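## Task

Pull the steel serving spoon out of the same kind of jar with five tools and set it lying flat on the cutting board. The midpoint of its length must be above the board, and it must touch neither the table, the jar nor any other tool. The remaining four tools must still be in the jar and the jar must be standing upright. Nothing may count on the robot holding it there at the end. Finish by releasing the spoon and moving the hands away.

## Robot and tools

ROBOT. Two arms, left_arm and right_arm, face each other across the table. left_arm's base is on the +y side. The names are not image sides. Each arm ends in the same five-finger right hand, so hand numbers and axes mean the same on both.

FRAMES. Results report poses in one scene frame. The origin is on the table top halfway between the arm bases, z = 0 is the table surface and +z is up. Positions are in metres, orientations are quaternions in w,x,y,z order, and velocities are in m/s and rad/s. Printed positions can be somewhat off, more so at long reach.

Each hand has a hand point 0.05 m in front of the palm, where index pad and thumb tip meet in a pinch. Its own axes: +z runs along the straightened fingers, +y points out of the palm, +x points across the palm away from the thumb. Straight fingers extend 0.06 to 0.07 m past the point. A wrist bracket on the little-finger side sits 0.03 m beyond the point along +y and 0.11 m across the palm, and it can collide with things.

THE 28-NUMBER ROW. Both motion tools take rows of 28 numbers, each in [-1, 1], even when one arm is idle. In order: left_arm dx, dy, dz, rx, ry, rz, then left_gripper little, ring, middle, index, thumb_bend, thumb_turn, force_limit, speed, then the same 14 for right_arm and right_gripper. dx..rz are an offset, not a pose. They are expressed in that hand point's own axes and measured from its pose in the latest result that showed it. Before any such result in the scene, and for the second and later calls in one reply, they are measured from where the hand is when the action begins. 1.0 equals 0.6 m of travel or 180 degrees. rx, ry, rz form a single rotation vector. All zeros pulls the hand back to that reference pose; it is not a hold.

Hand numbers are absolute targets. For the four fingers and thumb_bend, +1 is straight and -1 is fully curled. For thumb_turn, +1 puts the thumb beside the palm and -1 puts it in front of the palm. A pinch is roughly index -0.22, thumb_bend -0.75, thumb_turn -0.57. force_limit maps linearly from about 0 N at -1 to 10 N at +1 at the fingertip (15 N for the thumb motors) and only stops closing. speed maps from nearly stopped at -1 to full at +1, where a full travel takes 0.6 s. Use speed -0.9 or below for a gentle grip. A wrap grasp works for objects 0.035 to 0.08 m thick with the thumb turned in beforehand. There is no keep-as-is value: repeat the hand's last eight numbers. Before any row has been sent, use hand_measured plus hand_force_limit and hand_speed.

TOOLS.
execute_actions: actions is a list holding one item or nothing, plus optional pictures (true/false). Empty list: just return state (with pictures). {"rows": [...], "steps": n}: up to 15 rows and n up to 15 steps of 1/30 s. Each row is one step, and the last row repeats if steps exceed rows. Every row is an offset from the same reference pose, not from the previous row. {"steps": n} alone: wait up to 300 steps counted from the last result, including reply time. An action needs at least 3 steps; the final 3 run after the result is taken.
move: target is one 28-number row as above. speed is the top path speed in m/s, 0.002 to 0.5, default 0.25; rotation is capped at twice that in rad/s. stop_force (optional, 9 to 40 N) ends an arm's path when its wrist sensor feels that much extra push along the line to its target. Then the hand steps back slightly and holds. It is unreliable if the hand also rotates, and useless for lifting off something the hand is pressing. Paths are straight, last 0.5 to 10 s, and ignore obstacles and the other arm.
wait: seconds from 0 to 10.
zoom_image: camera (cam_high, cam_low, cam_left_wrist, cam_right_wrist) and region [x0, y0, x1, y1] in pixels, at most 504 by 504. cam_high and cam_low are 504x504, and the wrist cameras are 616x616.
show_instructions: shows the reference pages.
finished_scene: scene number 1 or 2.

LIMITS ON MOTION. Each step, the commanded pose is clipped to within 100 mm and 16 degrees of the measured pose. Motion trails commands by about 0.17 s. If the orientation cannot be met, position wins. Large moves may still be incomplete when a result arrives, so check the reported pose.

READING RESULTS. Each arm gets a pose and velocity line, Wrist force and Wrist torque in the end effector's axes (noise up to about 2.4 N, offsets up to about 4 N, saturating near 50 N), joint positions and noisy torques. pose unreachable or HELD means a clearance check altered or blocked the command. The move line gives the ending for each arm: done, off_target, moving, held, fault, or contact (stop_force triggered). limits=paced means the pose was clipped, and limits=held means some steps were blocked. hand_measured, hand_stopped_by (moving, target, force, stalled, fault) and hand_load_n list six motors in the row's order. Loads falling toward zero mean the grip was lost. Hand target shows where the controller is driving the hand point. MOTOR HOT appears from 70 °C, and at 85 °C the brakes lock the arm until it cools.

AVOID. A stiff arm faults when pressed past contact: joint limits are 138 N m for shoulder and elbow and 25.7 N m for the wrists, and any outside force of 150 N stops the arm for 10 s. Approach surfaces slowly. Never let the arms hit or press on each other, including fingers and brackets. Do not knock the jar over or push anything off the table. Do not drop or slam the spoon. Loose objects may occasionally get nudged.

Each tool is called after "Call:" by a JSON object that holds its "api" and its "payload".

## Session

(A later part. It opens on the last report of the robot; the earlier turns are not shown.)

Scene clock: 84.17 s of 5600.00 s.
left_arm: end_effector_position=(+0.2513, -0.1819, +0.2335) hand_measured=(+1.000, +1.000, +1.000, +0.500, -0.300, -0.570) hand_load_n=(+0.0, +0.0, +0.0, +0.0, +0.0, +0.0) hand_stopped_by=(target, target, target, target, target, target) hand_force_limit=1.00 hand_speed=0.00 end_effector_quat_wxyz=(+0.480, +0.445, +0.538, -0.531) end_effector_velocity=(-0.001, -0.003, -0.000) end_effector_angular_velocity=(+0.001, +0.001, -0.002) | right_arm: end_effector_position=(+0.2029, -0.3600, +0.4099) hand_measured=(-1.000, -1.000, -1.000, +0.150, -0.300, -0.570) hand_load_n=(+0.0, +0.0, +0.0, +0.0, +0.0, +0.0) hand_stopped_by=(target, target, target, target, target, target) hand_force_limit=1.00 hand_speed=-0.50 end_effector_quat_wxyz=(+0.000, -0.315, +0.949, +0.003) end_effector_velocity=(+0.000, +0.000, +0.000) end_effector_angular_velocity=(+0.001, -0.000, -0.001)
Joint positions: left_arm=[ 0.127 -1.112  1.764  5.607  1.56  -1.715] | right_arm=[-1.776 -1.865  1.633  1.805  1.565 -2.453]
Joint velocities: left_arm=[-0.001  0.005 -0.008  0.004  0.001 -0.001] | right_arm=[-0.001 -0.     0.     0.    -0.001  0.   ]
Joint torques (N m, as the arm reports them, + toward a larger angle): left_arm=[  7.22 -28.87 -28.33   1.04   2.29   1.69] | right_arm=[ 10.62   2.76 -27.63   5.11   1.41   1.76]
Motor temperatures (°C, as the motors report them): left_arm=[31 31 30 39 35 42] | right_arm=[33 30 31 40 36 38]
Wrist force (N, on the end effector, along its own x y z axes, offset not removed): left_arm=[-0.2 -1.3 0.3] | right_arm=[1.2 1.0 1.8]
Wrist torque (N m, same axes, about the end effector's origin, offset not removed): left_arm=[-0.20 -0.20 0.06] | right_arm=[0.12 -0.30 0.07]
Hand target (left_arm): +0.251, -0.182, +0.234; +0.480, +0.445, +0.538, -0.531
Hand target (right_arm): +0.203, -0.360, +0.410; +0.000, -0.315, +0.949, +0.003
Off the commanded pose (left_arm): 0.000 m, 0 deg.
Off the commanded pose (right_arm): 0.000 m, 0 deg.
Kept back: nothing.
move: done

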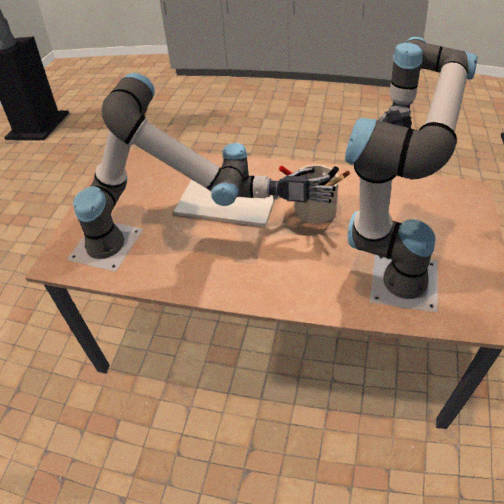

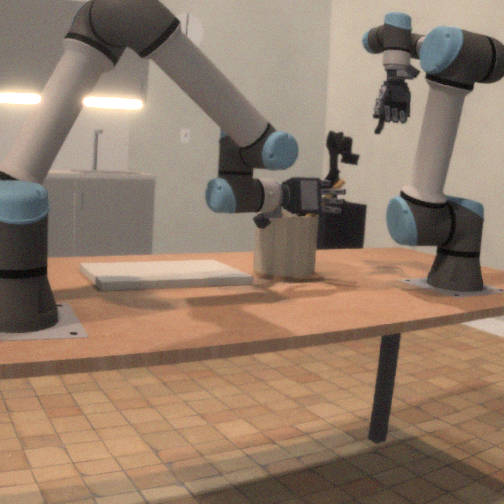

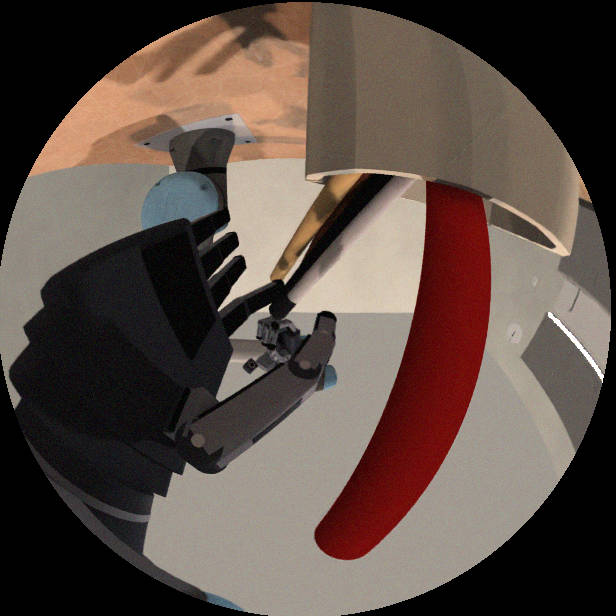

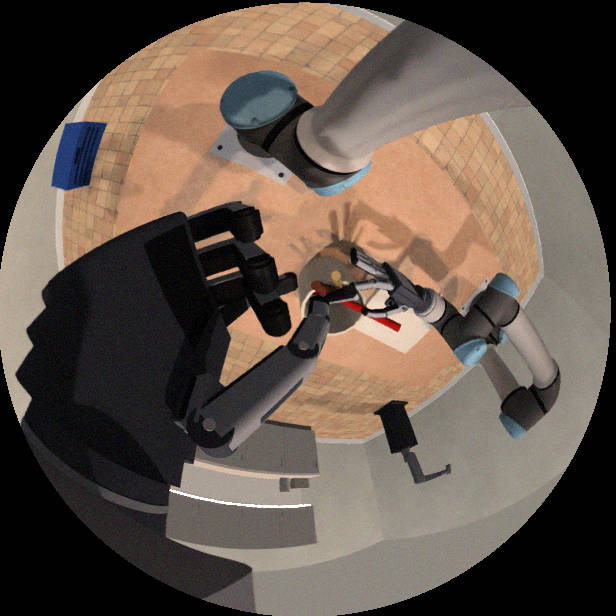

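Call:
{"api": "execute_actions", "payload": {"actions": [{"rows":[[0,0,0,0,0,0,1,1,1,-0.8,-0.3,-0.57,1,-0.4,0,0,0,0,0,0,-1,-1,-1,0.15,-0.3,-0.57,1,-0.5]],"steps":15}]}}

Call:
{"api": "wait", "payload": {"seconds": 2.5}}

Call:
{"api": "zoom_image", "payload": {"camera": "cam_right_wrist", "region": [260,200,460,360]}}

Call:
{"api": "zoom_image", "payload": {"camera": "cam_left_wrist", "region": [180,180,480,480]}}

Scene clock: 84.67 s of 5600.00 s.
left_arm: end_effector_position=(+0.2513, -0.1819, +0.2334) hand_measured=(+1.000, +1.000, +1.000, +0.204, -0.300, -0.570) hand_load_n=(+0.0, +0.0, +0.0, +0.0, +0.0, +0.0) hand_stopped_by=(target, target, target, moving, target, target) hand_force_limit=1.00 hand_speed=-0.40 end_effector_quat_wxyz=(+0.480, +0.445, +0.538, -0.531) end_effector_velocity=(-0.002, -0.000, -0.000) end_effector_angular_velocity=(+0.001, -0.000, -0.003) | right_arm: end_effector_position=(+0.2029, -0.3600, +0.4099) hand_measured=(-1.000, -1.000, -1.000, +0.150, -0.300, -0.570) hand_load_n=(+0.0, +0.0, +0.0, +0.0, +0.0, +0.0) hand_stopped_by=(target, target, target, target, target, target) hand_force_limit=1.00 hand_speed=-0.50 end_effector_quat_wxyz=(+0.000, -0.315, +0.949, +0.003) end_effector_velocity=(+0.000, +0.000, -0.000) end_effector_angular_velocity=(+0.001, +0.001, +0.000)
Joint positions: left_arm=[ 0.127 -1.111  1.764  5.608  1.56  -1.715] | right_arm=[-1.776 -1.865  1.633  1.805  1.565 -2.453]
Joint velocities: left_arm=[-0.002  0.     0.    -0.     0.002  0.   ] | right_arm=[ 0.     0.001  0.    -0.    -0.    -0.   ]
Joint torques (N m, as the arm reports them, + toward a larger angle): left_arm=[  5.67 -50.94 -12.86  -3.15   1.97   1.6 ] | right_arm=[ 11.54   2.35 -26.36   5.17   1.75   1.77]
Motor temperatures (°C, as the motors report them): left_arm=[31 31 30 39 35 42] | right_arm=[33 30 31 40 36 38]
Wrist force (N, on the end effector, along its own x y z axes, offset not removed): left_arm=[0.0 -1.8 0.2] | right_arm=[2.0 2.1 1.5]
Wrist torque (N m, same axes, about the end effector's origin, offset not removed): left_arm=[-0.14 -0.26 0.13] | right_arm=[0.42 -0.58 0.11]
Steps of this call (steps 1 to 3: nothing new was sent; steps 4 to 15: the first 12 steps of this action). Readings (end_effector_position | what the end effector reports):
4: left_arm (+0.2513, -0.1822, +0.2335) | right_arm (+0.2029, -0.3600, +0.4099) | left_arm hand_measured=(+1.000, +1.000, +1.000, +0.500, -0.300, -0.570) hand_load_n=(+0.0, +0.0, +0.0, +0.0, +0.0, +0.0) hand_stopped_by=(target, target, target, moving, target, target) hand_force_limit=1.00 hand_speed=-0.40 | right_arm hand_measured=(-1.000, -1.000, -1.000, +0.150, -0.300, -0.570) hand_load_n=(+0.0, +0.0, +0.0, +0.0, +0.0, +0.0) hand_stopped_by=(target, target, target, target, target, target) hand_force_limit=1.00 hand_speed=-0.50
5: left_arm (+0.2513, -0.1822, +0.2335) | right_arm (+0.2029, -0.3600, +0.4099) | left_arm hand_measured=(+1.000, +1.000, +1.000, +0.500, -0.300, -0.570) hand_load_n=(+0.0, +0.0, +0.0, +0.0, +0.0, +0.0) hand_stopped_by=(target, target, target, moving, target, target) hand_force_limit=1.00 hand_speed=-0.40 | right_arm hand_measured=(-1.000, -1.000, -1.000, +0.150, -0.300, -0.570) hand_load_n=(+0.0, +0.0, +0.0, +0.0, +0.0, +0.0) hand_stopped_by=(target, target, target, target, target, target) hand_force_limit=1.00 hand_speed=-0.50
7: left_arm (+0.2513, -0.1821, +0.2335) | right_arm (+0.2029, -0.3600, +0.4099) | left_arm hand_measured=(+1.000, +1.000, +1.000, +0.470, -0.300, -0.570) hand_load_n=(+0.0, +0.0, +0.0, +0.0, +0.0, +0.0) hand_stopped_by=(target, target, target, moving, target, target) hand_force_limit=1.00 hand_speed=-0.40 | right_arm hand_measured=(-1.000, -1.000, -1.000, +0.150, -0.300, -0.570) hand_load_n=(+0.0, +0.0, +0.0, +0.0, +0.0, +0.0) hand_stopped_by=(target, target, target, target, target, target) hand_force_limit=1.00 hand_speed=-0.50
11: left_arm (+0.2513, -0.1820, +0.2333) | right_arm (+0.2029, -0.3600, +0.4099) | left_arm hand_measured=(+1.000, +1.000, +1.000, +0.336, -0.300, -0.570) hand_load_n=(+0.0, +0.0, +0.0, +0.0, +0.0, +0.0) hand_stopped_by=(target, target, target, moving, target, target) hand_force_limit=1.00 hand_speed=-0.40 | right_arm hand_measured=(-1.000, -1.000, -1.000, +0.150, -0.300, -0.570) hand_load_n=(+0.0, +0.0, +0.0, +0.0, +0.0, +0.0) hand_stopped_by=(target, target, target, target, target, target) hand_force_limit=1.00 hand_speed=-0.50
15: the state above

Scene clock: 87.27 s of 5600.00 s.
left_arm: end_effector_position=(+0.2513, -0.1819, +0.2336) hand_measured=(+1.000, +1.000, +1.000, -0.348, -0.298, -0.570) hand_load_n=(+0.0, +0.0, +0.0, +11.5, +4.5, -0.5) hand_stopped_by=(target, target, target, force, target, target) hand_force_limit=1.00 hand_speed=-0.40 end_effector_quat_wxyz=(+0.480, +0.445, +0.538, -0.531) end_effector_velocity=(-0.000, -0.000, +0.000) end_effector_angular_velocity=(-0.001, +0.002, -0.001) | right_arm: end_effector_position=(+0.2029, -0.3600, +0.4099) hand_measured=(-1.000, -1.000, -1.000, +0.150, -0.300, -0.570) hand_load_n=(+0.0, +0.0, +0.0, +0.0, +0.0, +0.0) hand_stopped_by=(target, target, target, target, target, target) hand_force_limit=1.00 hand_speed=-0.50 end_effector_quat_wxyz=(+0.000, -0.315, +0.949, +0.003) end_effector_velocity=(-0.000, -0.000, -0.000) end_effector_angular_velocity=(-0.001, -0.000, -0.000)
Joint positions: left_arm=[ 0.127 -1.112  1.764  5.607  1.56  -1.715] | right_arm=[-1.776 -1.865  1.633  1.805  1.565 -2.453]
Joint velocities: left_arm=[-0.    -0.001  0.     0.     0.001 -0.002] | right_arm=[-0.    -0.    -0.    -0.     0.001 -0.   ]
Joint torques (N m, as the arm reports them, + toward a larger angle): left_arm=[ -5.08 -30.07 -17.64   0.96  -1.43   1.68] | right_arm=[ 11.01   2.06 -26.49   5.14   1.71   1.89]
Motor temperatures (°C, as the motors report them): left_arm=[31 31 30 39 35 42] | right_arm=[33 30 31 40 36 38]
Wrist force (N, on the end effector, along its own x y z axes, offset not removed): left_arm=[0.0 -1.0 1.5] | right_arm=[0.3 3.7 1.3]
Wrist torque (N m, same axes, about the end effector's origin, offset not removed): left_arm=[-0.21 -0.25 0.04] | right_arm=[0.61 -0.26 0.10]
Hand target (left_arm): +0.251, -0.182, +0.234; +0.480, +0.445, +0.538, -0.531
Hand target (right_arm): +0.203, -0.360, +0.410; +0.000, -0.315, +0.949, +0.003
Off the commanded pose (left_arm): 0.000 m, 0 deg.
Off the commanded pose (right_arm): 0.000 m, 0 deg.
Kept back: nothing.
Steps of this call (steps 1 to 3: the last 3 steps of your previous action; steps 4 to 78: nothing new was sent). Readings (end_effector_position | what the end effector reports):
1: left_arm (+0.2513, -0.1819, +0.2334) | right_arm (+0.2029, -0.3600, +0.4099) | left_arm hand_measured=(+1.000, +1.000, +1.000, +0.170, -0.300, -0.570) hand_load_n=(+0.0, +0.0, +0.0, +0.0, +0.0, +0.0) hand_stopped_by=(target, target, target, moving, target, target) hand_force_limit=1.00 hand_speed=-0.40 | right_arm hand_measured=(-1.000, -1.000, -1.000, +0.150, -0.300, -0.570) hand_load_n=(+0.0, +0.0, +0.0, +0.0, +0.0, +0.0) hand_stopped_by=(target, target, target, target, target, target) hand_force_limit=1.00 hand_speed=-0.50
2: left_arm (+0.2513, -0.1819, +0.2334) | right_arm (+0.2029, -0.3600, +0.4099) | left_arm hand_measured=(+1.000, +1.000, +1.000, +0.136, -0.300, -0.570) hand_load_n=(+0.0, +0.0, +0.0, +0.0, +0.0, +0.0) hand_stopped_by=(target, target, target, moving, target, target) hand_force_limit=1.00 hand_speed=-0.40 | right_arm hand_measured=(-1.000, -1.000, -1.000, +0.150, -0.300, -0.570) hand_load_n=(+0.0, +0.0, +0.0, +0.0, +0.0, +0.0) hand_stopped_by=(target, target, target, target, target, target) hand_force_limit=1.00 hand_speed=-0.50
4: left_arm (+0.2513, -0.1819, +0.2335) | right_arm (+0.2029, -0.3600, +0.4099) | left_arm hand_measured=(+1.000, +1.000, +1.000, +0.070, -0.300, -0.570) hand_load_n=(+0.0, +0.0, +0.0, +0.5, +0.0, +0.0) hand_stopped_by=(target, target, target, moving, target, target) hand_force_limit=1.00 hand_speed=-0.40 | right_arm hand_measured=(-1.000, -1.000, -1.000, +0.150, -0.300, -0.570) hand_load_n=(+0.0, +0.0, +0.0, +0.0, +0.0, +0.0) hand_stopped_by=(target, target, target, target, target, target) hand_force_limit=1.00 hand_speed=-0.50
8: left_arm (+0.2513, -0.1819, +0.2335) | right_arm (+0.2029, -0.3600, +0.4099) | left_arm hand_measured=(+1.000, +1.000, +1.000, -0.064, -0.300, -0.570) hand_load_n=(+0.0, +0.0, +0.0, +0.0, +0.0, +0.0) hand_stopped_by=(target, target, target, moving, target, target) hand_force_limit=1.00 hand_speed=-0.40 | right_arm hand_measured=(-1.000, -1.000, -1.000, +0.150, -0.300, -0.570) hand_load_n=(+0.0, +0.0, +0.0, +0.0, +0.0, +0.0) hand_stopped_by=(target, target, target, target, target, target) hand_force_limit=1.00 hand_speed=-0.50
78: the state above

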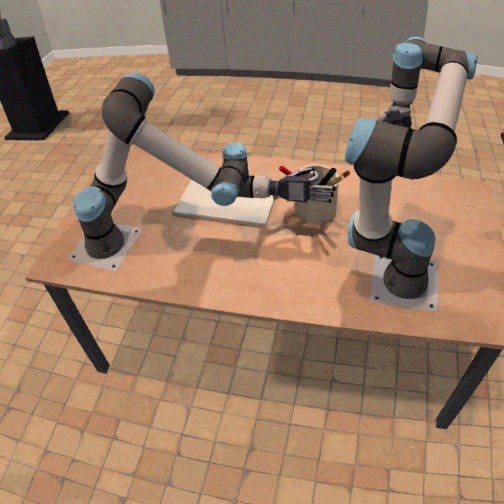

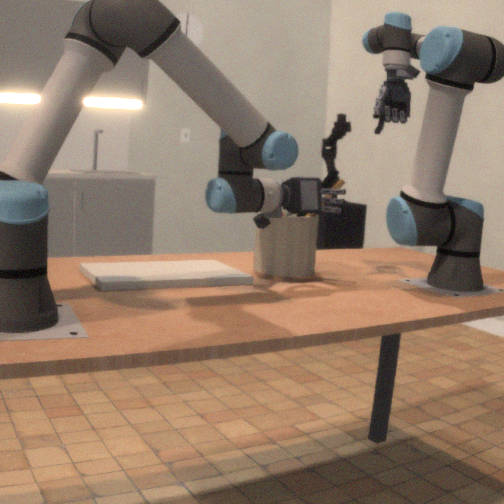

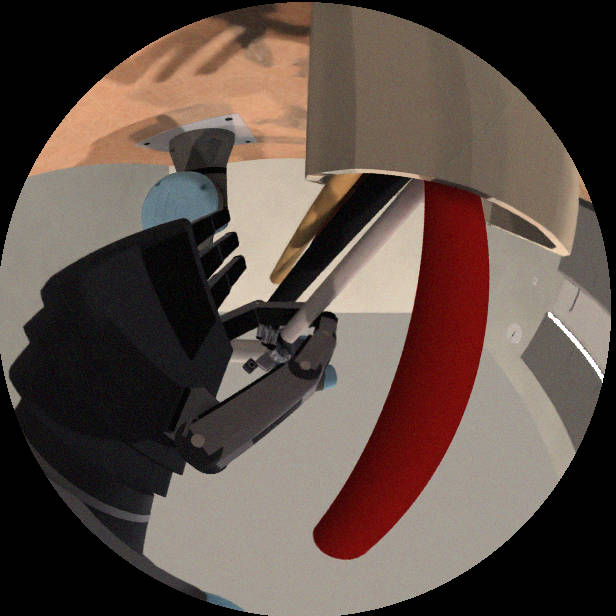

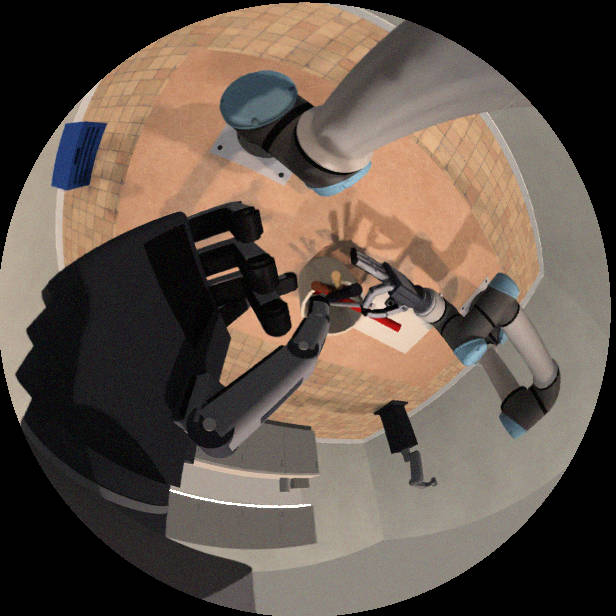

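Region (260, 200, 460, 360) of cam_right_wrist's 616x616 image, scaled by 2.520, with more detail than that image has; it fills the top 403 rows of this view, and the rest is white.

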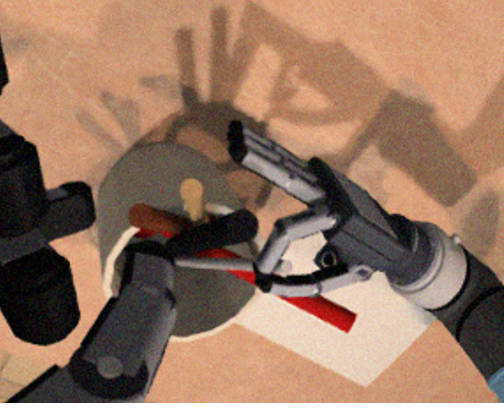

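Region (180, 180, 480, 480) of cam_left_wrist's 616x616 image, scaled by 1.680, with more detail than that image has.

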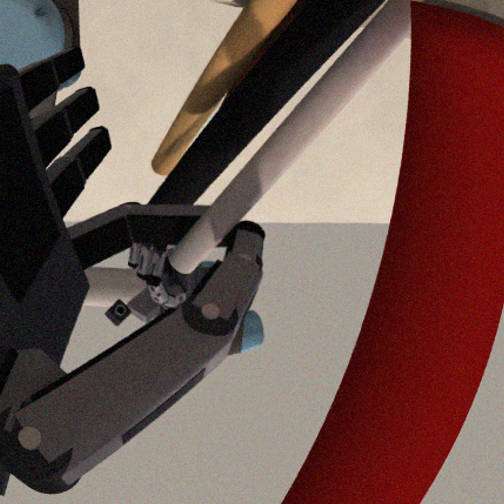

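Call:
{"api": "move", "payload": {"target": [0.033,0.005,0,0,0,0,1,1,1,-0.8,-0.3,-0.57,1,-0.4,0,0,0,0,0,0,-1,-1,-1,0.15,-0.3,-0.57,1,-0.5], "speed": 0.01}}

Call:
{"api": "zoom_image", "payload": {"camera": "cam_right_wrist", "region": [260,200,460,360]}}

Call:
{"api": "zoom_image", "payload": {"camera": "cam_left_wrist", "region": [180,180,480,480]}}

Scene clock: 89.73 s of 5600.00 s.
left_arm: end_effector_position=(+0.2514, -0.1824, +0.2139) hand_measured=(+1.000, +1.000, +1.000, -0.348, -0.296, -0.570) hand_load_n=(+0.0, +0.0, +0.0, +9.0, +8.5, +5.0) hand_stopped_by=(target, target, target, force, target, target) hand_force_limit=1.00 hand_speed=-0.40 end_effector_quat_wxyz=(+0.480, +0.445, +0.538, -0.531) end_effector_velocity=(+0.000, -0.000, -0.001) end_effector_angular_velocity=(-0.003, -0.001, -0.000) | right_arm: end_effector_position=(+0.2029, -0.3600, +0.4099) hand_measured=(-1.000, -1.000, -1.000, +0.150, -0.300, -0.570) hand_load_n=(+0.0, +0.0, +0.0, +0.0, +0.0, +0.0) hand_stopped_by=(target, target, target, target, target, target) hand_force_limit=1.00 hand_speed=-0.50 end_effector_quat_wxyz=(+0.000, -0.315, +0.949, +0.003) end_effector_velocity=(+0.000, +0.000, -0.000) end_effector_angular_velocity=(+0.001, +0.000, -0.001)
Joint positions: left_arm=[ 0.127 -1.081  1.778  5.562  1.561 -1.715] | right_arm=[-1.776 -1.865  1.633  1.805  1.565 -2.453]
Joint velocities: left_arm=[ 0.001  0.003  0.002 -0.008  0.001  0.001] | right_arm=[-0.     0.     0.     0.    -0.001  0.001]
Joint torques (N m, as the arm reports them, + toward a larger angle): left_arm=[  3.93 -21.96  -6.29  -1.71   3.17   0.73] | right_arm=[ 11.57   1.93 -27.36   5.16   1.56   1.93]
Motor temperatures (°C, as the motors report them): left_arm=[31 31 30 39 35 42] | right_arm=[33 30 31 40 36 38]
Wrist force (N, on the end effector, along its own x y z axes, offset not removed): left_arm=[-10.6 0.0 4.0] | right_arm=[0.3 1.8 2.4]
Wrist torque (N m, same axes, about the end effector's origin, offset not removed): left_arm=[-0.40 -0.09 0.03] | right_arm=[0.33 -0.31 0.03]
Hand target (left_arm): +0.251, -0.182, +0.214; +0.480, +0.445, +0.538, -0.531
Hand target (right_arm): +0.203, -0.360, +0.410; +0.000, -0.315, +0.949, +0.003
Off the commanded pose (left_arm): 0.000 m, 0 deg.
Off the commanded pose (right_arm): 0.000 m, 0 deg.
Kept back: nothing.
move: done

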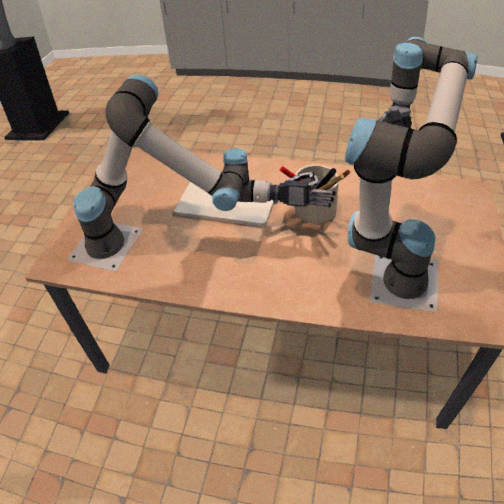

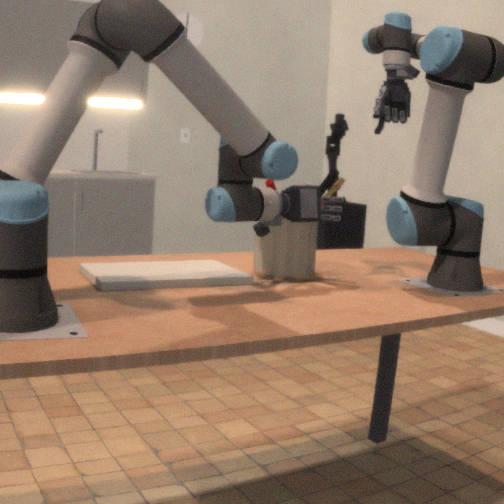

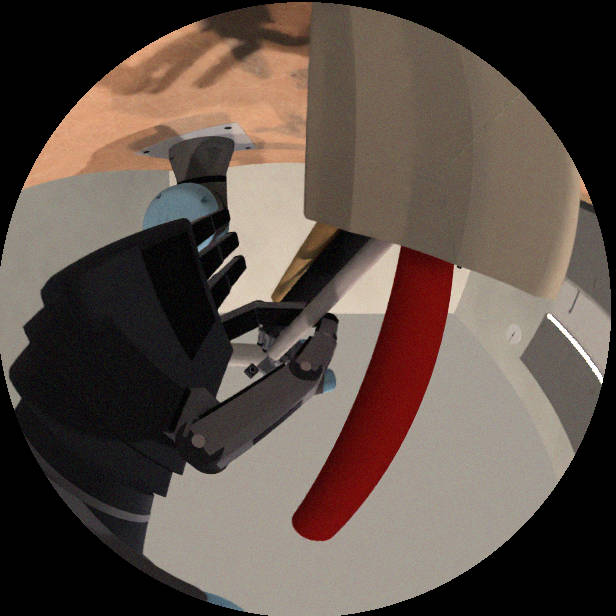

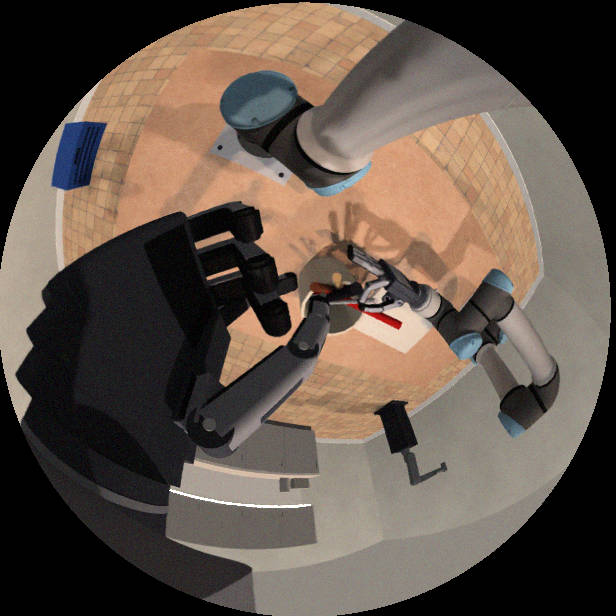

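Region (260, 200, 460, 360) of cam_right_wrist's 616x616 image, scaled by 2.520, with more detail than that image has; it fills the top 403 rows of this view, and the rest is white.

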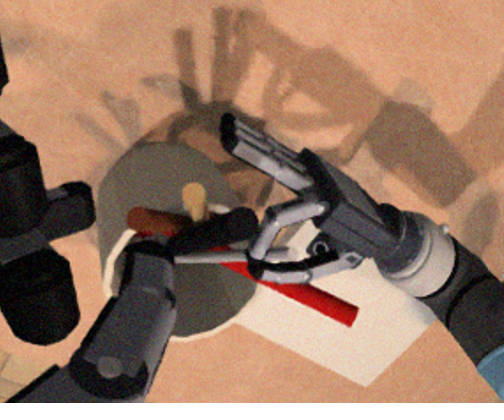

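Region (180, 180, 480, 480) of cam_left_wrist's 616x616 image, scaled by 1.680, with more detail than that image has.

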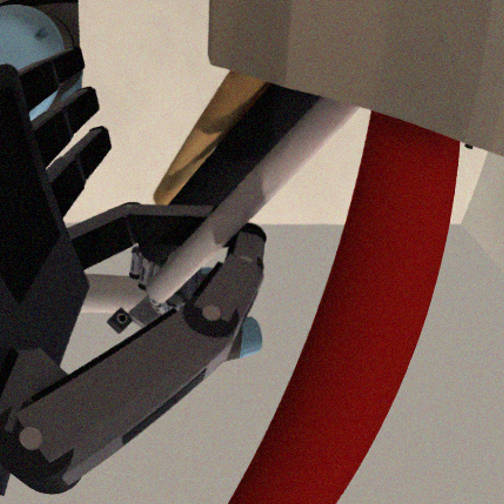

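Call:
{"api": "execute_actions", "payload": {"actions": [{"rows":[[0,0,0,0,0,0,1,1,1,-0.1,-0.3,-0.57,1,-0.5,0,0,0,0,0,0,-1,-1,-1,0.15,-0.3,-0.57,1,-0.5]],"steps":15}]}}

Call:
{"api": "move", "payload": {"target": [0.008,0,0,0,0,0,1,1,1,-0.1,-0.3,-0.57,1,-0.5,0,0,0,0,0,0,-1,-1,-1,0.15,-0.3,-0.57,1,-0.5], "speed": 0.005}}

Call:
{"api": "execute_actions", "payload": {"actions": [{"rows":[[0,0,0,0,0,0,1,1,1,-0.8,-0.3,-0.57,1,-0.6,0,0,0,0,0,0,-1,-1,-1,0.15,-0.3,-0.57,1,-0.5]],"steps":15}]}}

Call:
{"api": "wait", "payload": {"seconds": 1}}

Call:
{"api": "zoom_image", "payload": {"camera": "cam_left_wrist", "region": [180,180,480,480]}}

Scene clock: 90.30 s of 5600.00 s.
left_arm: end_effector_position=(+0.2514, -0.1824, +0.2138) hand_measured=(+1.000, +1.000, +1.000, -0.102, -0.298, -0.570) hand_load_n=(+0.0, +0.0, +0.0, +0.0, +3.0, +2.5) hand_stopped_by=(target, target, target, moving, target, target) hand_force_limit=1.00 hand_speed=-0.50 end_effector_quat_wxyz=(+0.480, +0.445, +0.538, -0.531) end_effector_velocity=(-0.002, -0.001, +0.001) end_effector_angular_velocity=(-0.002, +0.000, -0.002) | right_arm: end_effector_position=(+0.2029, -0.3600, +0.4099) hand_measured=(-1.000, -1.000, -1.000, +0.150, -0.300, -0.570) hand_load_n=(+0.0, +0.0, +0.0, +0.0, +0.0, +0.0) hand_stopped_by=(target, target, target, target, target, target) hand_force_limit=1.00 hand_speed=-0.50 end_effector_quat_wxyz=(+0.000, -0.315, +0.949, +0.003) end_effector_velocity=(-0.000, -0.001, -0.000) end_effector_angular_velocity=(-0.002, +0.001, -0.001)
Joint positions: left_arm=[ 0.127 -1.081  1.778  5.562  1.561 -1.715] | right_arm=[-1.776 -1.865  1.633  1.805  1.565 -2.453]
Joint velocities: left_arm=[-0.002 -0.001 -0.001 -0.    -0.    -0.   ] | right_arm=[-0.001 -0.     0.001  0.     0.002 -0.   ]
Joint torques (N m, as the arm reports them, + toward a larger angle): left_arm=[  3.33 -50.71 -24.6    1.36   2.83   0.48] | right_arm=[ 11.13   2.03 -27.82   5.21   1.75   1.73]
Motor temperatures (°C, as the motors report them): left_arm=[31 31 30 39 35 42] | right_arm=[33 30 31 40 36 38]
Wrist force (N, on the end effector, along its own x y z axes, offset not removed): left_arm=[-1.6 2.3 2.4] | right_arm=[1.7 3.7 2.9]
Wrist torque (N m, same axes, about the end effector's origin, offset not removed): left_arm=[-0.06 -0.47 0.19] | right_arm=[0.55 -0.53 0.20]
Steps of this call (steps 1 to 5: nothing new was sent; steps 6 to 17: the first 12 steps of this action). Readings (end_effector_position | what the end effector reports):
6: left_arm (+0.2514, -0.1824, +0.2136) | right_arm (+0.2029, -0.3600, +0.4099) | left_arm hand_measured=(+1.000, +1.000, +1.000, -0.348, -0.296, -0.570) hand_load_n=(+0.0, +0.0, +0.0, +9.0, +8.5, +5.5) hand_stopped_by=(target, target, target, moving, target, target) hand_force_limit=1.00 hand_speed=-0.50 | right_arm hand_measured=(-1.000, -1.000, -1.000, +0.150, -0.300, -0.570) hand_load_n=(+0.0, +0.0, +0.0, +0.0, +0.0, +0.0) hand_stopped_by=(target, target, target, target, target, target) hand_force_limit=1.00 hand_speed=-0.50
7: left_arm (+0.2514, -0.1824, +0.2136) | right_arm (+0.2029, -0.3600, +0.4099) | left_arm hand_measured=(+1.000, +1.000, +1.000, -0.348, -0.296, -0.570) hand_load_n=(+0.0, +0.0, +0.0, +9.0, +8.5, +5.5) hand_stopped_by=(target, target, target, moving, target, target) hand_force_limit=1.00 hand_speed=-0.50 | right_arm hand_measured=(-1.000, -1.000, -1.000, +0.150, -0.300, -0.570) hand_load_n=(+0.0, +0.0, +0.0, +0.0, +0.0, +0.0) hand_stopped_by=(target, target, target, target, target, target) hand_force_limit=1.00 hand_speed=-0.50
9: left_arm (+0.2514, -0.1824, +0.2136) | right_arm (+0.2029, -0.3600, +0.4099) | left_arm hand_measured=(+1.000, +1.000, +1.000, -0.324, -0.296, -0.570) hand_load_n=(+0.0, +0.0, +0.0, +1.0, +6.0, +3.5) hand_stopped_by=(target, target, target, moving, target, target) hand_force_limit=1.00 hand_speed=-0.50 | right_arm hand_measured=(-1.000, -1.000, -1.000, +0.150, -0.300, -0.570) hand_load_n=(+0.0, +0.0, +0.0, +0.0, +0.0, +0.0) hand_stopped_by=(target, target, target, target, target, target) hand_force_limit=1.00 hand_speed=-0.50
13: left_arm (+0.2514, -0.1824, +0.2136) | right_arm (+0.2029, -0.3600, +0.4099) | left_arm hand_measured=(+1.000, +1.000, +1.000, -0.214, -0.298, -0.570) hand_load_n=(+0.0, +0.0, +0.0, +0.0, +3.0, +3.0) hand_stopped_by=(target, target, target, moving, target, target) hand_force_limit=1.00 hand_speed=-0.50 | right_arm hand_measured=(-1.000, -1.000, -1.000, +0.150, -0.300, -0.570) hand_load_n=(+0.0, +0.0, +0.0, +0.0, +0.0, +0.0) hand_stopped_by=(target, target, target, target, target, target) hand_force_limit=1.00 hand_speed=-0.50
17: the state above

Scene clock: 91.70 s of 5600.00 s.
left_arm: end_effector_position=(+0.2507, -0.1825, +0.2093) hand_measured=(+1.000, +1.000, +1.000, -0.100, -0.296, -0.570) hand_load_n=(+0.0, +0.0, +0.0, +0.0, +7.0, +8.0) hand_stopped_by=(target, target, target, target, target, target) hand_force_limit=1.00 hand_speed=-0.50 end_effector_quat_wxyz=(+0.480, +0.445, +0.538, -0.531) end_effector_velocity=(-0.001, -0.000, -0.002) end_effector_angular_velocity=(+0.000, +0.001, -0.001) | right_arm: end_effector_position=(+0.2029, -0.3600, +0.4099) hand_measured=(-1.000, -1.000, -1.000, +0.150, -0.300, -0.570) hand_load_n=(+0.0, +0.0, +0.0, +0.0, +0.0, +0.0) hand_stopped_by=(target, target, target, target, target, target) hand_force_limit=1.00 hand_speed=-0.50 end_effector_quat_wxyz=(+0.000, -0.315, +0.949, +0.003) end_effector_velocity=(+0.000, -0.000, +0.000) end_effector_angular_velocity=(+0.000, -0.000, +0.000)
Joint positions: left_arm=[ 0.126 -1.074  1.782  5.552  1.559 -1.715] | right_arm=[-1.776 -1.865  1.633  1.805  1.565 -2.453]
Joint velocities: left_arm=[-0.001  0.003  0.001 -0.004 -0.    -0.001] | right_arm=[-0.     0.    -0.    -0.    -0.    -0.001]
Joint torques (N m, as the arm reports them, + toward a larger angle): left_arm=[-12.84 -22.75  -7.04  -1.97  -0.44   1.82] | right_arm=[ 10.09   1.91 -27.26   5.25   1.78   1.88]
Motor temperatures (°C, as the motors report them): left_arm=[31 31 30 39 35 42] | right_arm=[33 30 31 40 36 38]
Wrist force (N, on the end effector, along its own x y z axes, offset not removed): left_arm=[-9.2 3.8 1.5] | right_arm=[2.6 0.6 2.5]
Wrist torque (N m, same axes, about the end effector's origin, offset not removed): left_arm=[-0.18 -0.33 0.15] | right_arm=[0.10 -0.65 0.13]
Hand target (left_arm): +0.251, -0.183, +0.209; +0.480, +0.445, +0.538, -0.531
Hand target (right_arm): +0.203, -0.360, +0.410; +0.000, -0.315, +0.949, +0.003
Off your previous action's commanded pose (left_arm): 0.000 m, 0 deg at its last step (step 3 of this call).
Off your previous action's commanded pose (right_arm): 0.000 m, 0 deg at its last step (step 3 of this call).
Off the commanded pose (left_arm): 0.000 m, 0 deg.
Off the commanded pose (right_arm): 0.000 m, 0 deg.
Kept back: nothing.
move: done

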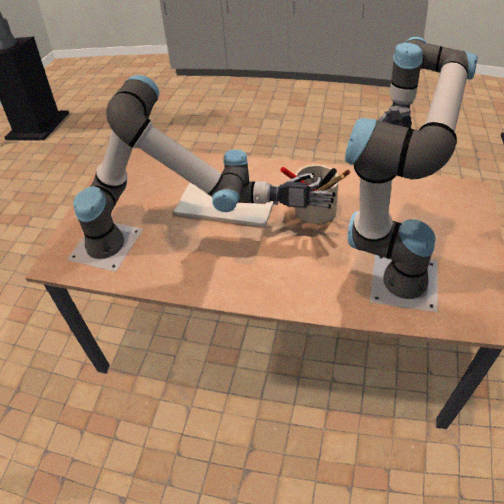

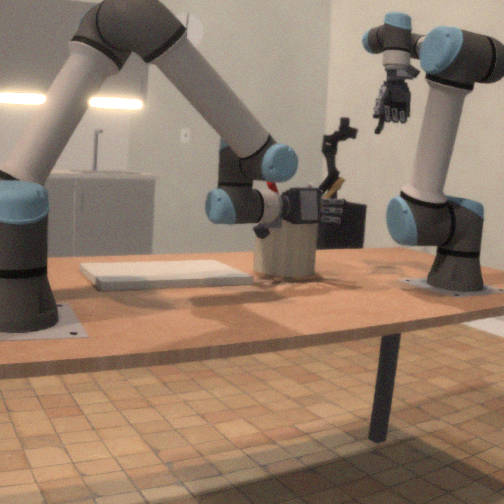

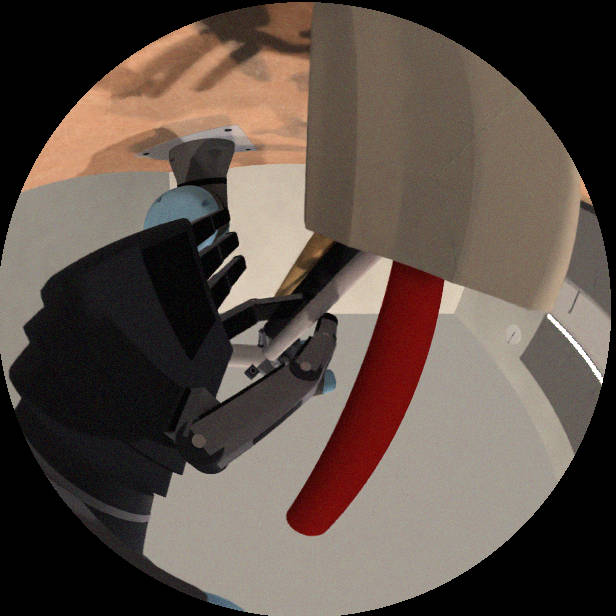

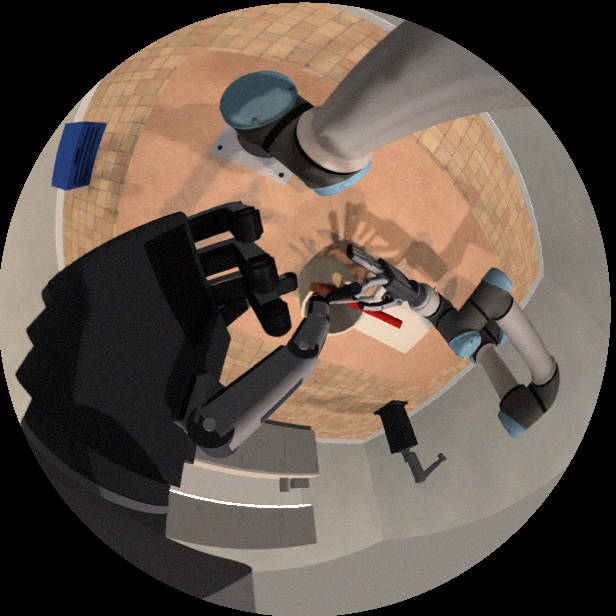

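Scene clock: 92.10 s of 5600.00 s.
left_arm: end_effector_position=(+0.2507, -0.1825, +0.2093) hand_measured=(+1.000, +1.000, +1.000, -0.298, -0.296, -0.570) hand_load_n=(+0.0, +0.0, +0.0, +1.0, +7.0, +8.0) hand_stopped_by=(target, target, target, moving, target, target) hand_force_limit=1.00 hand_speed=-0.60 end_effector_quat_wxyz=(+0.480, +0.445, +0.538, -0.531) end_effector_velocity=(-0.001, -0.000, -0.001) end_effector_angular_velocity=(+0.002, -0.001, -0.001) | right_arm: end_effector_position=(+0.2029, -0.3600, +0.4099) hand_measured=(-1.000, -1.000, -1.000, +0.150, -0.300, -0.570) hand_load_n=(+0.0, +0.0, +0.0, +0.0, +0.0, +0.0) hand_stopped_by=(target, target, target, target, target, target) hand_force_limit=1.00 hand_speed=-0.50 end_effector_quat_wxyz=(+0.000, -0.315, +0.949, +0.003) end_effector_velocity=(-0.000, -0.000, +0.000) end_effector_angular_velocity=(-0.000, -0.001, -0.001)
Joint positions: left_arm=[ 0.126 -1.074  1.782  5.552  1.559 -1.715] | right_arm=[-1.776 -1.865  1.633  1.805  1.565 -2.453]
Joint velocities: left_arm=[-0.001  0.001  0.     0.     0.     0.001] | right_arm=[-0.001 -0.001  0.     0.     0.     0.001]
Joint torques (N m, as the arm reports them, + toward a larger angle): left_arm=[ -9.82 -34.04 -14.25  -0.04   0.32   1.68] | right_arm=[ 10.26   2.04 -28.03   5.18   1.78   1.63]
Motor temperatures (°C, as the motors report them): left_arm=[31 31 30 39 35 42] | right_arm=[33 30 31 40 36 38]
Wrist force (N, on the end effector, along its own x y z axes, offset not removed): left_arm=[-9.8 3.6 2.5] | right_arm=[-0.2 0.6 0.8]
Wrist torque (N m, same axes, about the end effector's origin, offset not removed): left_arm=[-0.25 -0.13 0.12] | right_arm=[0.21 -0.21 -0.09]
Steps of this call (steps 1 to 12: the first 12 steps of this action). Readings (end_effector_position | what the end effector reports):
1: left_arm (+0.2507, -0.1825, +0.2093) | right_arm (+0.2029, -0.3600, +0.4099) | left_arm hand_measured=(+1.000, +1.000, +1.000, -0.100, -0.296, -0.570) hand_load_n=(+0.0, +0.0, +0.0, +0.0, +7.0, +8.0) hand_stopped_by=(target, target, target, moving, target, target) hand_force_limit=1.00 hand_speed=-0.60 | right_arm hand_measured=(-1.000, -1.000, -1.000, +0.150, -0.300, -0.570) hand_load_n=(+0.0, +0.0, +0.0, +0.0, +0.0, +0.0) hand_stopped_by=(target, target, target, target, target, target) hand_force_limit=1.00 hand_speed=-0.50
2: left_arm (+0.2507, -0.1825, +0.2093) | right_arm (+0.2029, -0.3600, +0.4099) | left_arm hand_measured=(+1.000, +1.000, +1.000, -0.100, -0.296, -0.570) hand_load_n=(+0.0, +0.0, +0.0, +0.0, +7.0, +8.0) hand_stopped_by=(target, target, target, moving, target, target) hand_force_limit=1.00 hand_speed=-0.60 | right_arm hand_measured=(-1.000, -1.000, -1.000, +0.150, -0.300, -0.570) hand_load_n=(+0.0, +0.0, +0.0, +0.0, +0.0, +0.0) hand_stopped_by=(target, target, target, target, target, target) hand_force_limit=1.00 hand_speed=-0.50
4: left_arm (+0.2507, -0.1825, +0.2093) | right_arm (+0.2029, -0.3600, +0.4099) | left_arm hand_measured=(+1.000, +1.000, +1.000, -0.120, -0.296, -0.570) hand_load_n=(+0.0, +0.0, +0.0, +0.0, +7.0, +8.0) hand_stopped_by=(target, target, target, moving, target, target) hand_force_limit=1.00 hand_speed=-0.60 | right_arm hand_measured=(-1.000, -1.000, -1.000, +0.150, -0.300, -0.570) hand_load_n=(+0.0, +0.0, +0.0, +0.0, +0.0, +0.0) hand_stopped_by=(target, target, target, target, target, target) hand_force_limit=1.00 hand_speed=-0.50
8: left_arm (+0.2507, -0.1825, +0.2093) | right_arm (+0.2029, -0.3600, +0.4099) | left_arm hand_measured=(+1.000, +1.000, +1.000, -0.210, -0.296, -0.570) hand_load_n=(+0.0, +0.0, +0.0, +0.0, +7.0, +8.0) hand_stopped_by=(target, target, target, moving, target, target) hand_force_limit=1.00 hand_speed=-0.60 | right_arm hand_measured=(-1.000, -1.000, -1.000, +0.150, -0.300, -0.570) hand_load_n=(+0.0, +0.0, +0.0, +0.0, +0.0, +0.0) hand_stopped_by=(target, target, target, target, target, target) hand_force_limit=1.00 hand_speed=-0.50
12: the state above

Scene clock: 93.20 s of 5600.00 s.
left_arm: end_effector_position=(+0.2507, -0.1825, +0.2093) hand_measured=(+1.000, +1.000, +1.000, -0.352, -0.296, -0.570) hand_load_n=(+0.0, +0.0, +0.0, +10.0, +8.0, +4.5) hand_stopped_by=(target, target, target, force, target, target) hand_force_limit=1.00 hand_speed=-0.60 end_effector_quat_wxyz=(+0.480, +0.445, +0.538, -0.531) end_effector_velocity=(+0.000, -0.000, -0.000) end_effector_angular_velocity=(-0.000, +0.001, +0.001) | right_arm: end_effector_position=(+0.2029, -0.3600, +0.4099) hand_measured=(-1.000, -1.000, -1.000, +0.150, -0.300, -0.570) hand_load_n=(+0.0, +0.0, +0.0, +0.0, +0.0, +0.0) hand_stopped_by=(target, target, target, target, target, target) hand_force_limit=1.00 hand_speed=-0.50 end_effector_quat_wxyz=(+0.000, -0.315, +0.949, +0.003) end_effector_velocity=(-0.000, -0.000, -0.000) end_effector_angular_velocity=(-0.002, +0.001, +0.001)
Joint positions: left_arm=[ 0.126 -1.074  1.782  5.552  1.559 -1.715] | right_arm=[-1.776 -1.865  1.633  1.805  1.565 -2.453]
Joint velocities: left_arm=[ 0.     0.001 -0.    -0.001 -0.001 -0.001] | right_arm=[ 0.001  0.001  0.    -0.     0.002  0.   ]
Joint torques (N m, as the arm reports them, + toward a larger angle): left_arm=[  2.49 -48.92 -23.82   1.42   1.66   1.07] | right_arm=[ 11.33   2.49 -26.97   5.13   1.84   1.83]
Motor temperatures (°C, as the motors report them): left_arm=[31 31 30 39 35 42] | right_arm=[33 30 31 40 36 38]
Wrist force (N, on the end effector, along its own x y z axes, offset not removed): left_arm=[-4.5 -0.1 1.1] | right_arm=[3.4 3.4 1.9]
Wrist torque (N m, same axes, about the end effector's origin, offset not removed): left_arm=[-0.13 -0.06 0.06] | right_arm=[0.60 -0.66 0.18]
Hand target (left_arm): +0.251, -0.183, +0.209; +0.480, +0.445, +0.538, -0.531
Hand target (right_arm): +0.203, -0.360, +0.410; +0.000, -0.315, +0.949, +0.003
Off the commanded pose (left_arm): 0.000 m, 0 deg.
Off the commanded pose (right_arm): 0.000 m, 0 deg.
Kept back: nothing.
Steps of this call (steps 1 to 3: the last 3 steps of your previous action; steps 4 to 33: nothing new was sent). Readings (end_effector_position | what the end effector reports):
1: left_arm (+0.2507, -0.1825, +0.2093) | right_arm (+0.2029, -0.3600, +0.4099) | left_arm hand_measured=(+1.000, +1.000, +1.000, -0.318, -0.296, -0.570) hand_load_n=(+0.0, +0.0, +0.0, +7.0, +8.0, +6.5) hand_stopped_by=(target, target, target, moving, target, target) hand_force_limit=1.00 hand_speed=-0.60 | right_arm hand_measured=(-1.000, -1.000, -1.000, +0.150, -0.300, -0.570) hand_load_n=(+0.0, +0.0, +0.0, +0.0, +0.0, +0.0) hand_stopped_by=(target, target, target, target, target, target) hand_force_limit=1.00 hand_speed=-0.50
2: left_arm (+0.2507, -0.1825, +0.2093) | right_arm (+0.2029, -0.3600, +0.4099) | left_arm hand_measured=(+1.000, +1.000, +1.000, -0.340, -0.296, -0.570) hand_load_n=(+0.0, +0.0, +0.0, +9.0, +9.0, +5.5) hand_stopped_by=(target, target, target, moving, target, target) hand_force_limit=1.00 hand_speed=-0.60 | right_arm hand_measured=(-1.000, -1.000, -1.000, +0.150, -0.300, -0.570) hand_load_n=(+0.0, +0.0, +0.0, +0.0, +0.0, +0.0) hand_stopped_by=(target, target, target, target, target, target) hand_force_limit=1.00 hand_speed=-0.50
4: left_arm (+0.2507, -0.1825, +0.2093) | right_arm (+0.2029, -0.3600, +0.4099) | left_arm hand_measured=(+1.000, +1.000, +1.000, -0.354, -0.296, -0.570) hand_load_n=(+0.0, +0.0, +0.0, +10.5, +9.5, +5.5) hand_stopped_by=(target, target, target, force, target, target) hand_force_limit=1.00 hand_speed=-0.60 | right_arm hand_measured=(-1.000, -1.000, -1.000, +0.150, -0.300, -0.570) hand_load_n=(+0.0, +0.0, +0.0, +0.0, +0.0, +0.0) hand_stopped_by=(target, target, target, target, target, target) hand_force_limit=1.00 hand_speed=-0.50
8: left_arm (+0.2507, -0.1825, +0.2093) | right_arm (+0.2029, -0.3600, +0.4099) | left_arm hand_measured=(+1.000, +1.000, +1.000, -0.352, -0.296, -0.570) hand_load_n=(+0.0, +0.0, +0.0, +10.5, +9.0, +5.5) hand_stopped_by=(target, target, target, force, target, target) hand_force_limit=1.00 hand_speed=-0.60 | right_arm hand_measured=(-1.000, -1.000, -1.000, +0.150, -0.300, -0.570) hand_load_n=(+0.0, +0.0, +0.0, +0.0, +0.0, +0.0) hand_stopped_by=(target, target, target, target, target, target) hand_force_limit=1.00 hand_speed=-0.50
33: the state above

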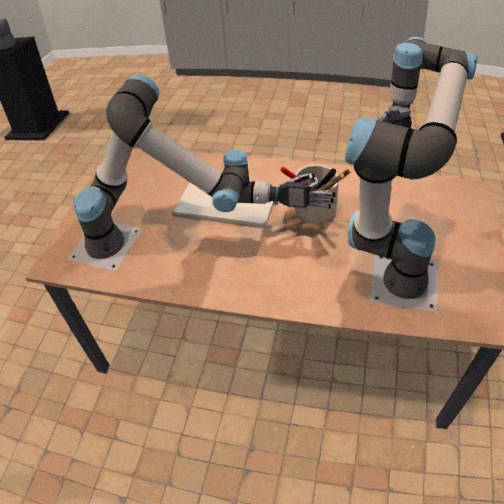

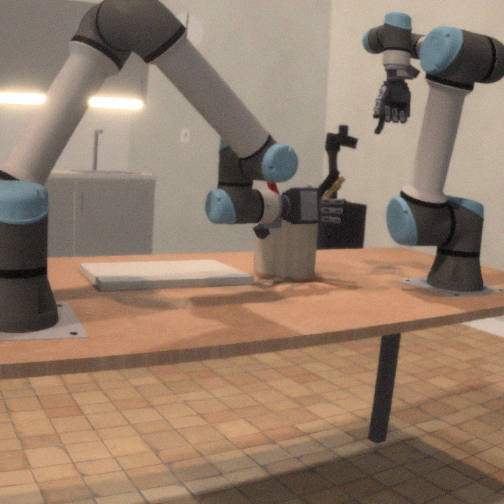

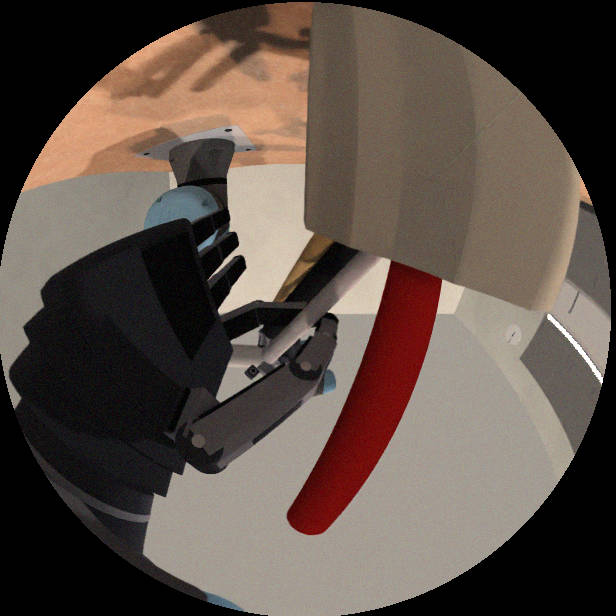

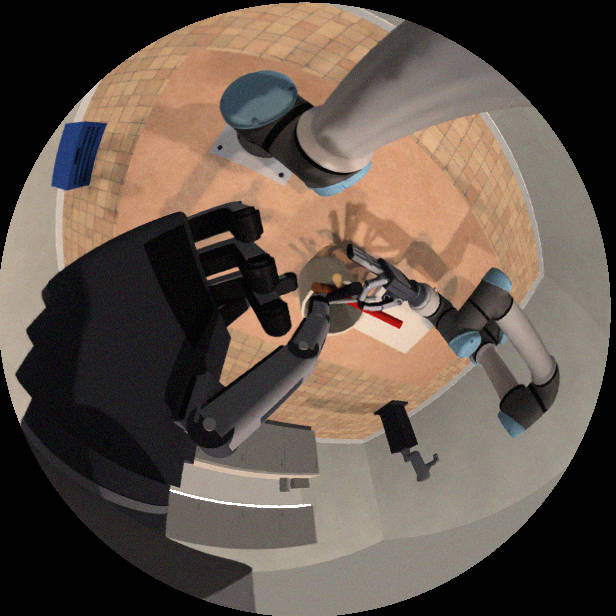

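Region (180, 180, 480, 480) of cam_left_wrist's 616x616 image, scaled by 1.680, with more detail than that image has.

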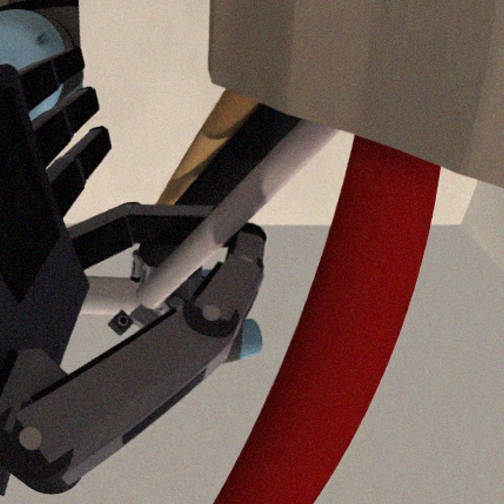

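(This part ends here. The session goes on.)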